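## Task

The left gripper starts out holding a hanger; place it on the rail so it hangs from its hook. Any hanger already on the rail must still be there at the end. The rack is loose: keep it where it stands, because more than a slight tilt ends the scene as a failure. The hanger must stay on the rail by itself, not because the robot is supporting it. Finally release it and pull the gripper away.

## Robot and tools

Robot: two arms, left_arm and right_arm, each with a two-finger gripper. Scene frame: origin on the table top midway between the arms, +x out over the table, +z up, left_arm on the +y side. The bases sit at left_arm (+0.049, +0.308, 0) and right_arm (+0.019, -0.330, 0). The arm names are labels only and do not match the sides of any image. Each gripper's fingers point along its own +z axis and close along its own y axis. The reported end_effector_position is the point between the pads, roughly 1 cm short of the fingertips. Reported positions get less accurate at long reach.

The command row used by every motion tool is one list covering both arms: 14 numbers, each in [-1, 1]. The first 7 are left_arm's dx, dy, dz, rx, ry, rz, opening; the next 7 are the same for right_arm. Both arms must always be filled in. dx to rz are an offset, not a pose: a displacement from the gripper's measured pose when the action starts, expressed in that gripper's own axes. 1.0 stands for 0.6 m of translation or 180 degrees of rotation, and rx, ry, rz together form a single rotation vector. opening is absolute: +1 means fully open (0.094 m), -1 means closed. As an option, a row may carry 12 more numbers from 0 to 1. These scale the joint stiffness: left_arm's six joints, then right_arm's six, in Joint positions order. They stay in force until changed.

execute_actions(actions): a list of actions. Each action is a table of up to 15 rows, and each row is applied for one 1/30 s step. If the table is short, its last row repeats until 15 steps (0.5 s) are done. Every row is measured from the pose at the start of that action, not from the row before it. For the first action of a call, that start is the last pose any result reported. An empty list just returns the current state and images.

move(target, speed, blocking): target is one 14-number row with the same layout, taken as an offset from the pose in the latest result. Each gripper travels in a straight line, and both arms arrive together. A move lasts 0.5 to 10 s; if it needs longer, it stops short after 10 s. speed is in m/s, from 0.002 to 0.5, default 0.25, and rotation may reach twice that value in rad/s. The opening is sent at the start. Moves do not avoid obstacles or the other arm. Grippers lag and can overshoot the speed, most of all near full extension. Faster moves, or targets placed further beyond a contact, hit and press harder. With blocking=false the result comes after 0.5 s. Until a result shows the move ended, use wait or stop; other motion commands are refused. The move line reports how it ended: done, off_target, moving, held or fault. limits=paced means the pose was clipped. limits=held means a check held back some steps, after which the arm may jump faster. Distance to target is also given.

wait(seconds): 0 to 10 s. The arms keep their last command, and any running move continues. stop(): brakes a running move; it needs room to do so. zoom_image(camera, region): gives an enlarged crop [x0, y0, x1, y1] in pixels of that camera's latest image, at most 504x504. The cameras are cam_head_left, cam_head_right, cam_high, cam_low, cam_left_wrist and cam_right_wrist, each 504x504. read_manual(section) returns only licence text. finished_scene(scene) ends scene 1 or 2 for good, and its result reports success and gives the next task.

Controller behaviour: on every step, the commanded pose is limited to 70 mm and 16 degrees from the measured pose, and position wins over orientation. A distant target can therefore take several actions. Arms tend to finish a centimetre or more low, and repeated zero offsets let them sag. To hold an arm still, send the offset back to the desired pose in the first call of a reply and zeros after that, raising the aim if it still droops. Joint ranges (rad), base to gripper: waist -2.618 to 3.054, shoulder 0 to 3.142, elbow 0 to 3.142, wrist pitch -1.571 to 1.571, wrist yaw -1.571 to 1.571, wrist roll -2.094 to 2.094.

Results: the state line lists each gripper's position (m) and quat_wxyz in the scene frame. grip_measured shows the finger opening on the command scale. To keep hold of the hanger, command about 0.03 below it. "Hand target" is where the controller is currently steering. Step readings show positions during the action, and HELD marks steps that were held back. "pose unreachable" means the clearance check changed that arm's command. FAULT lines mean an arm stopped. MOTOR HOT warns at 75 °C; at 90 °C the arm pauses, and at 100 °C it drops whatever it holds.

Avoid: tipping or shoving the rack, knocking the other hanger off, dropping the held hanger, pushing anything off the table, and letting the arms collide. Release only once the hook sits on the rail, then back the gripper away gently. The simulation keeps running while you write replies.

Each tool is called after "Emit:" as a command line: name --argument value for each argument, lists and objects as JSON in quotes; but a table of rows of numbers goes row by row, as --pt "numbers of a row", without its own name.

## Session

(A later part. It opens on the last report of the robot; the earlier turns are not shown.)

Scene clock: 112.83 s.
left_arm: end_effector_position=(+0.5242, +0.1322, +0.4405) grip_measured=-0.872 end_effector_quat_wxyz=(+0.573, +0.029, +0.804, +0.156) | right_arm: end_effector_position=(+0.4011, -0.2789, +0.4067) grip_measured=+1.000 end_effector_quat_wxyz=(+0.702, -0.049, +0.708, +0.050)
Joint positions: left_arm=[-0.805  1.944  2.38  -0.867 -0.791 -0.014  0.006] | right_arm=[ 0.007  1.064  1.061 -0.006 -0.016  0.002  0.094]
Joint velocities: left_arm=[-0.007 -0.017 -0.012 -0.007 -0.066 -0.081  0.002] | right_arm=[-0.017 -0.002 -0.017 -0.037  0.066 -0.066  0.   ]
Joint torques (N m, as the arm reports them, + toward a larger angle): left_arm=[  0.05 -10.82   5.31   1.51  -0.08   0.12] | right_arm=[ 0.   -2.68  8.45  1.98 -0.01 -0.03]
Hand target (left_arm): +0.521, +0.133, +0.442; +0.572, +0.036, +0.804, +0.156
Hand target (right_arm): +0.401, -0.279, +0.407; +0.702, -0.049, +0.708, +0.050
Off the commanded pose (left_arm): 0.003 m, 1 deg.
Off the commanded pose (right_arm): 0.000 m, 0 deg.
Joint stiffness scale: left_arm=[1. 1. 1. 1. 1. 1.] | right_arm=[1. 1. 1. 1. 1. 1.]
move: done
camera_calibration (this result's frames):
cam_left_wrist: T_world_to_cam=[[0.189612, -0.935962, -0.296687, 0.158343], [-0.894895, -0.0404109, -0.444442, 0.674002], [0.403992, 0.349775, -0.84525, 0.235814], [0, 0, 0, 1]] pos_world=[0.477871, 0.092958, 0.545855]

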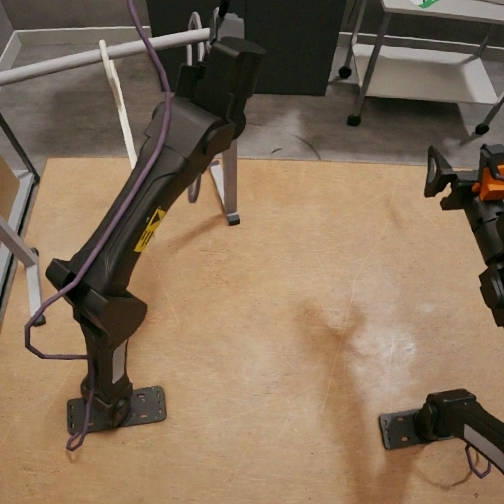

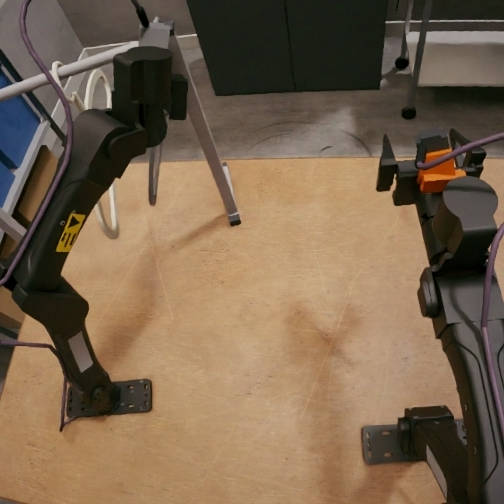

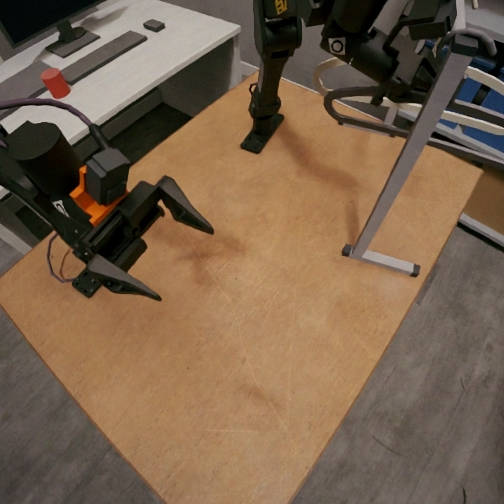

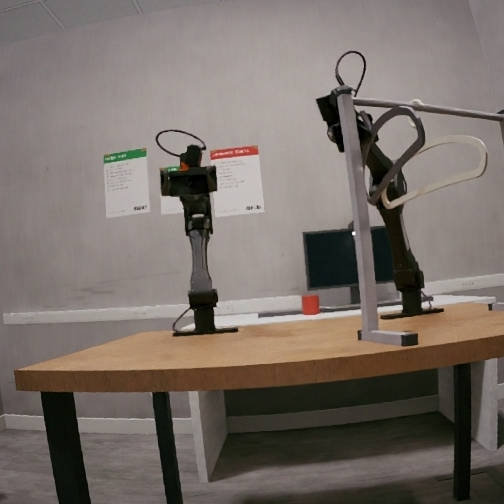

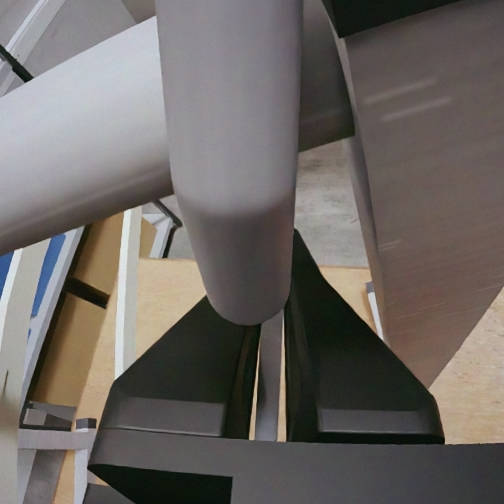

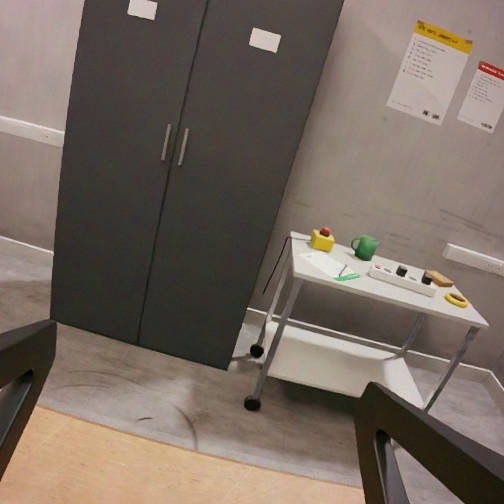

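Emit:
move --target '[0.005,0.01,0,0,0,0,-1,0,0,0,0,0,0,1]' --speed 0.03

Emit:
move --target '[-0.03,0,0,0,0,0,-0.3,0,0,0,0,0,0,1]' --speed 0.03

Emit:
move --target '[-0.04,0,-0.2,0,0,0,-0.3,0,0,0,0,0,0,1]' --speed 0.08

Scene clock: 119.43 s.
left_arm: end_effector_position=(+0.5255, +0.1340, +0.4390) grip_measured=-0.872 end_effector_quat_wxyz=(+0.576, +0.022, +0.802, +0.155) | right_arm: end_effector_position=(+0.4011, -0.2789, +0.4067) grip_measured=+1.000 end_effector_quat_wxyz=(+0.702, -0.049, +0.708, +0.050)
Joint positions: left_arm=[-0.801  1.931  2.345 -0.838 -0.793 -0.022  0.006] | right_arm=[ 0.007  1.064  1.061 -0.006 -0.016  0.002  0.094]
Joint velocities: left_arm=[ 0.002 -0.022 -0.007  0.022  0.051 -0.037 -0.   ] | right_arm=[ 0.007 -0.002  0.002  0.007 -0.007  0.037  0.   ]
Joint torques (N m, as the arm reports them, + toward a larger angle): left_arm=[  0.61 -11.02   5.42   1.42  -0.06   0.14] | right_arm=[-0.02 -2.72  8.31  1.97 -0.01 -0.02]
Hand target (left_arm): +0.523, +0.138, +0.440; +0.573, +0.028, +0.804, +0.156
Hand target (right_arm): +0.401, -0.279, +0.407; +0.702, -0.049, +0.708, +0.050
Off the commanded pose (left_arm): 0.006 m, 1 deg.
Off the commanded pose (right_arm): 0.000 m, 0 deg.
Joint stiffness scale: left_arm=[1. 1. 1. 1. 1. 1.] | right_arm=[1. 1. 1. 1. 1. 1.]
move: done
camera_calibration (this result's frames):
cam_left_wrist: T_world_to_cam=[[0.200003, -0.937361, -0.285226, 0.149016], [-0.890557, -0.0525312, -0.451828, 0.677141], [0.408542, 0.344377, -0.84528, 0.231724], [0, 0, 0, 1]] pos_world=[0.47856, 0.0954529, 0.544326]

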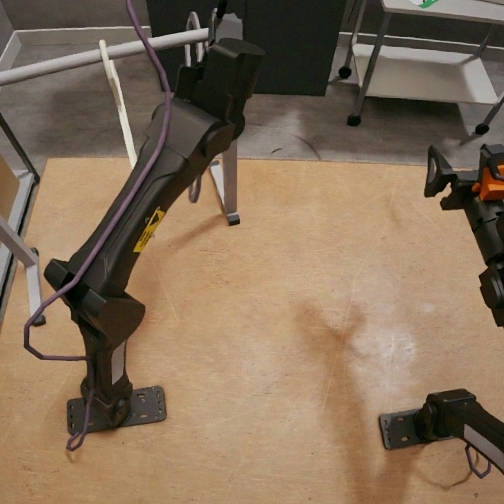

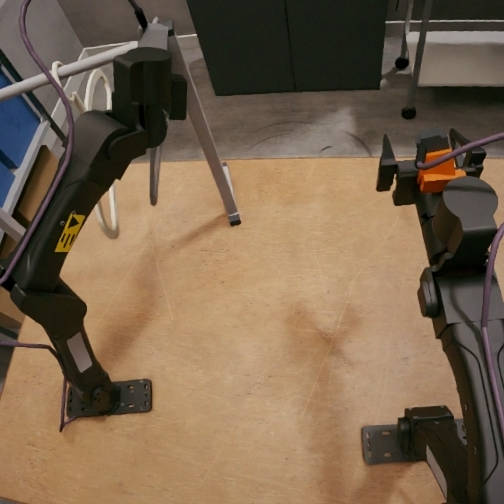

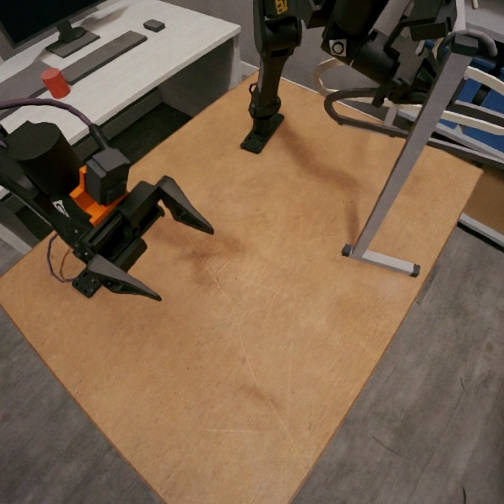

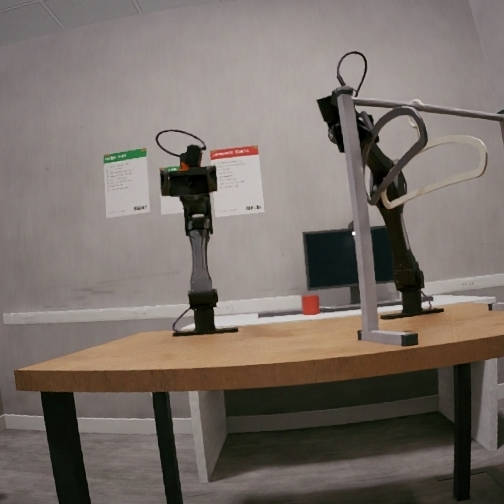

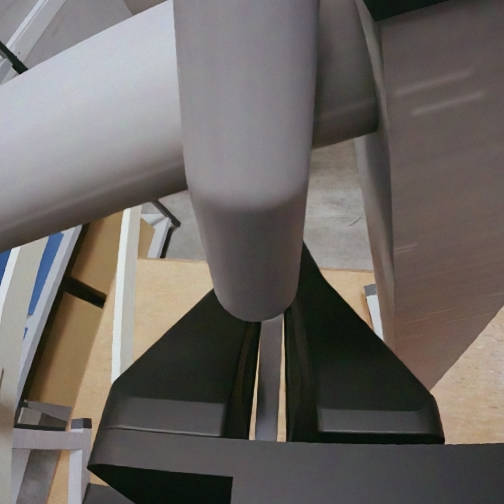

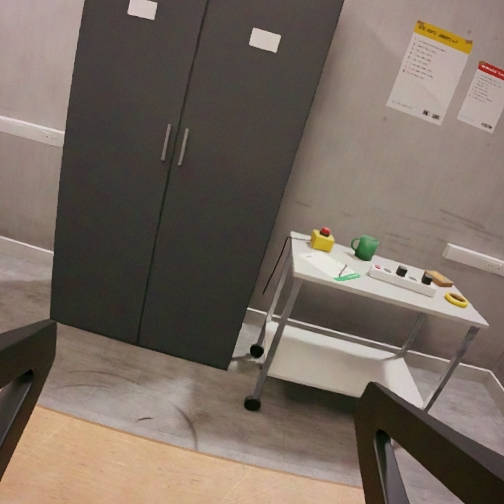

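Scene clock: 120.30 s.
left_arm: end_effector_position=(+0.5272, +0.1376, +0.4458) grip_measured=-0.303 end_effector_quat_wxyz=(+0.561, +0.026, +0.809, +0.175) | right_arm: end_effector_position=(+0.4011, -0.2789, +0.4067) grip_measured=+1.000 end_effector_quat_wxyz=(+0.702, -0.049, +0.708, +0.050)
Joint positions: left_arm=[-0.799  2.056  2.613 -1.026 -0.816 -0.019  0.033] | right_arm=[ 0.007  1.064  1.061 -0.006 -0.016  0.002  0.094]
Joint velocities: left_arm=[ 0.007  0.051  0.154 -0.11  -0.081  0.007 -0.   ] | right_arm=[-0.017  0.012 -0.012  0.007  0.022 -0.051  0.   ]
Joint torques (N m, as the arm reports them, + toward a larger angle): left_arm=[-0.07 -8.62  9.06  1.94  0.04 -0.01] | right_arm=[-0.05 -2.63  8.36  1.96 -0.01 -0.02]
Hand target (left_arm): +0.531, +0.131, +0.455; +0.577, +0.022, +0.801, +0.155
Hand target (right_arm): +0.401, -0.279, +0.407; +0.702, -0.049, +0.708, +0.050
Off the commanded pose (left_arm): 0.013 m, 3 deg.
Off the commanded pose (right_arm): 0.000 m, 0 deg.
Joint stiffness scale: left_arm=[1. 1. 1. 1. 1. 1.] | right_arm=[1. 1. 1. 1. 1. 1.]
move: off_target (left_arm)
camera_calibration (this result's frames):
cam_left_wrist: T_world_to_cam=[[0.210338, -0.921825, -0.325571, 0.164425], [-0.903623, -0.0562153, -0.424625, 0.677154], [0.373128, 0.383508, -0.844806, 0.24867], [0, 0, 0, 1]] pos_world=[0.484521, 0.0942702, 0.551146]

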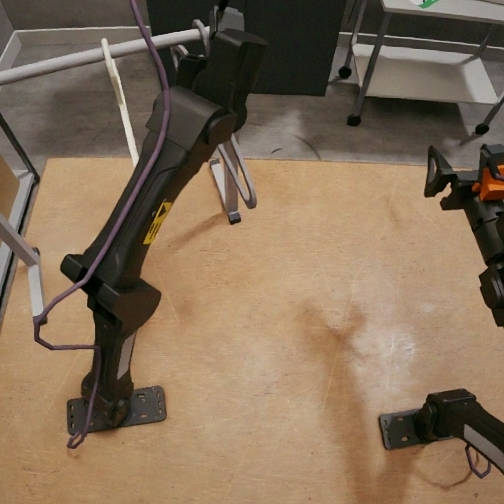

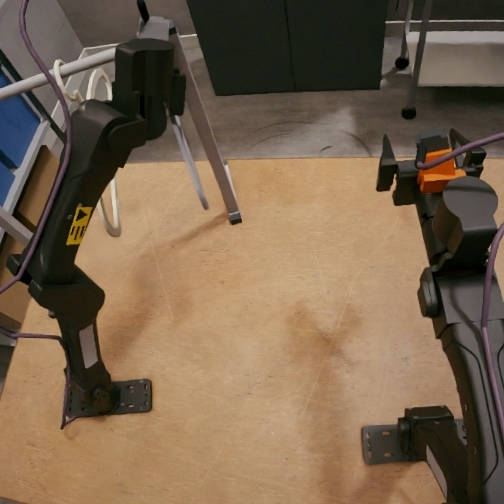

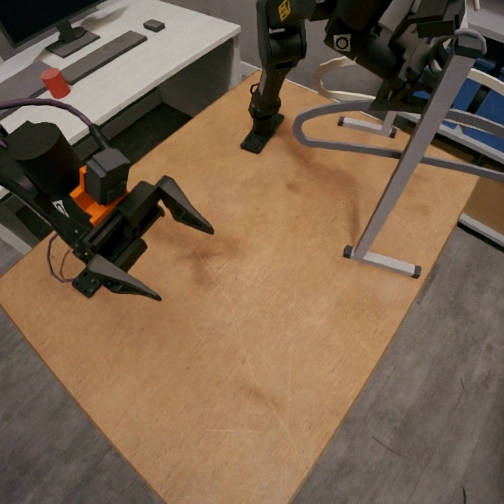

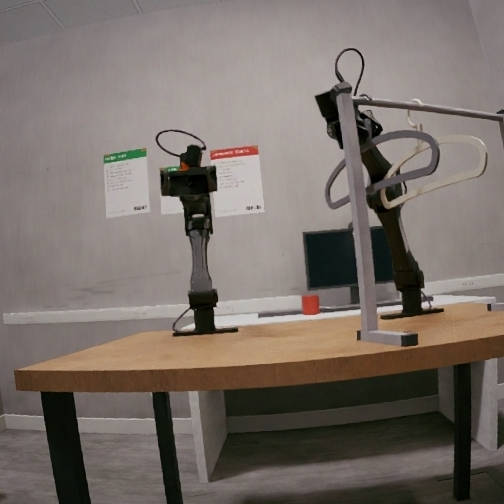

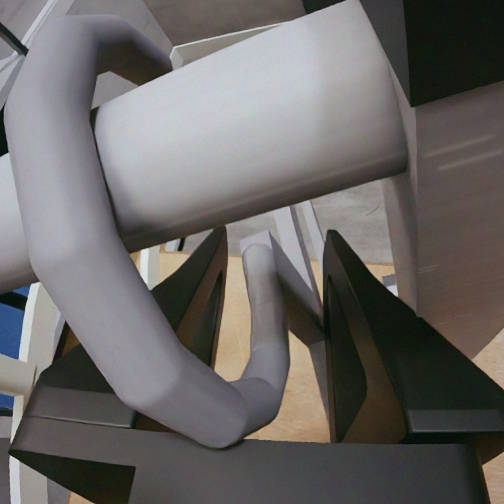

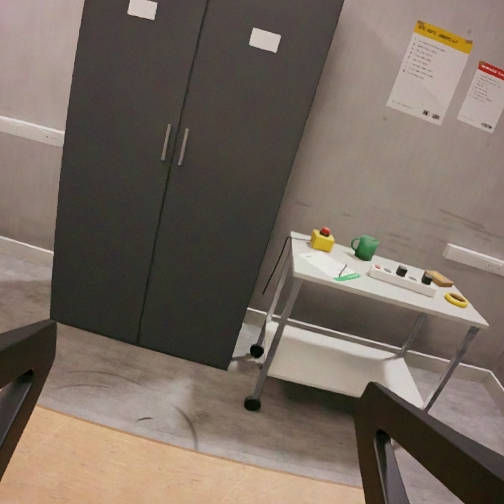

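Scene clock: 122.13 s.
left_arm: end_effector_position=(+0.4398, +0.0891, +0.4825) grip_measured=-0.303 end_effector_quat_wxyz=(+0.580, +0.060, +0.793, +0.177) | right_arm: end_effector_position=(+0.4011, -0.2789, +0.4067) grip_measured=+1.000 end_effector_quat_wxyz=(+0.702, -0.049, +0.708, +0.050)
Joint positions: left_arm=[-1.054  2.07   2.847 -1.301 -1.015 -0.085  0.033] | right_arm=[ 0.007  1.064  1.061 -0.006 -0.016  0.002  0.094]
Joint velocities: left_arm=[ 0.002 -0.002  0.002 -0.007  0.007 -0.081  0.001] | right_arm=[-0.027 -0.012 -0.032 -0.022 -0.051  0.007  0.   ]
Joint torques (N m, as the arm reports them, + toward a larger angle): left_arm=[ -0.46 -11.59   7.72   1.26  -0.5   -0.13] | right_arm=[-0.05 -2.67  8.36  1.97 -0.02 -0.01]
Hand target (left_arm): +0.427, +0.102, +0.503; +0.597, +0.038, +0.784, +0.165
Hand target (right_arm): +0.401, -0.279, +0.407; +0.702, -0.049, +0.708, +0.050
Off the commanded pose (left_arm): 0.029 m, 5 deg.
Off the commanded pose (right_arm): 0.000 m, 0 deg.
Joint stiffness scale: left_arm=[1. 1. 1. 1. 1. 1.] | right_arm=[1. 1. 1. 1. 1. 1.]
elbow stopped short (left arm): the move would have taken joint 3 (elbow) straighter than the controller allows; a more bent joint 3 avoids this.
move: off_target (left_arm)
camera_calibration (this result's frames):
cam_left_wrist: T_world_to_cam=[[0.16763, -0.917192, -0.361467, 0.185752], [-0.888346, 0.0184567, -0.458803, 0.614209], [0.427482, 0.398017, -0.811691, 0.289656], [0, 0, 0, 1]] pos_world=[0.390669, 0.0437462, 0.584055]

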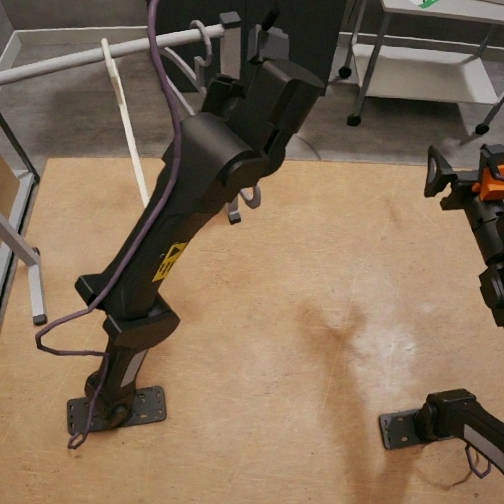

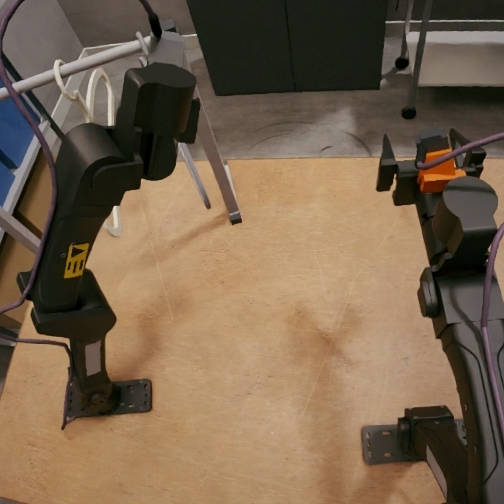

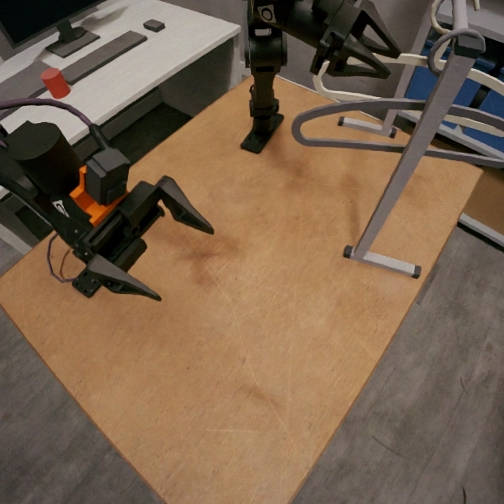

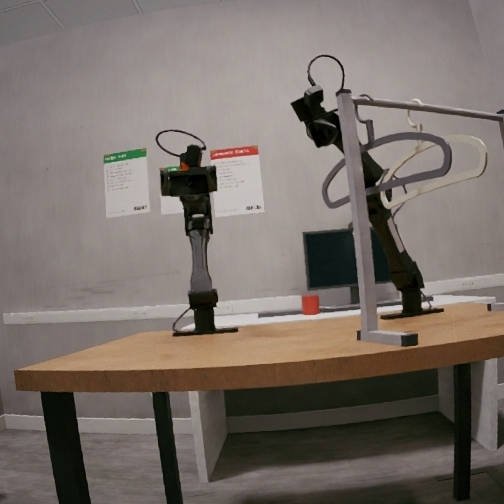

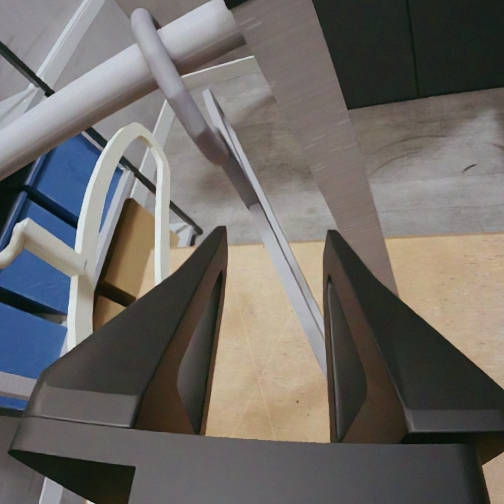

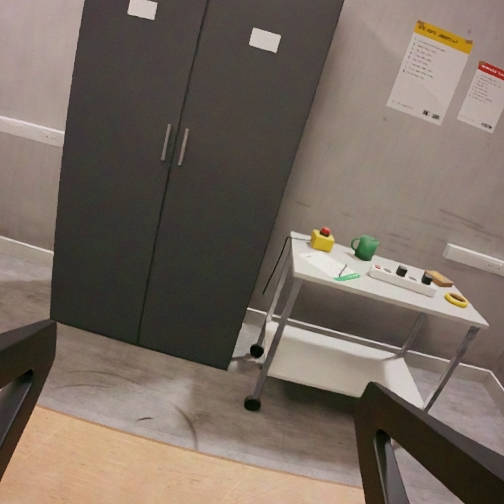

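Hung.

Emit:
finished_scene --scene 1

The scene is finished: the task was done.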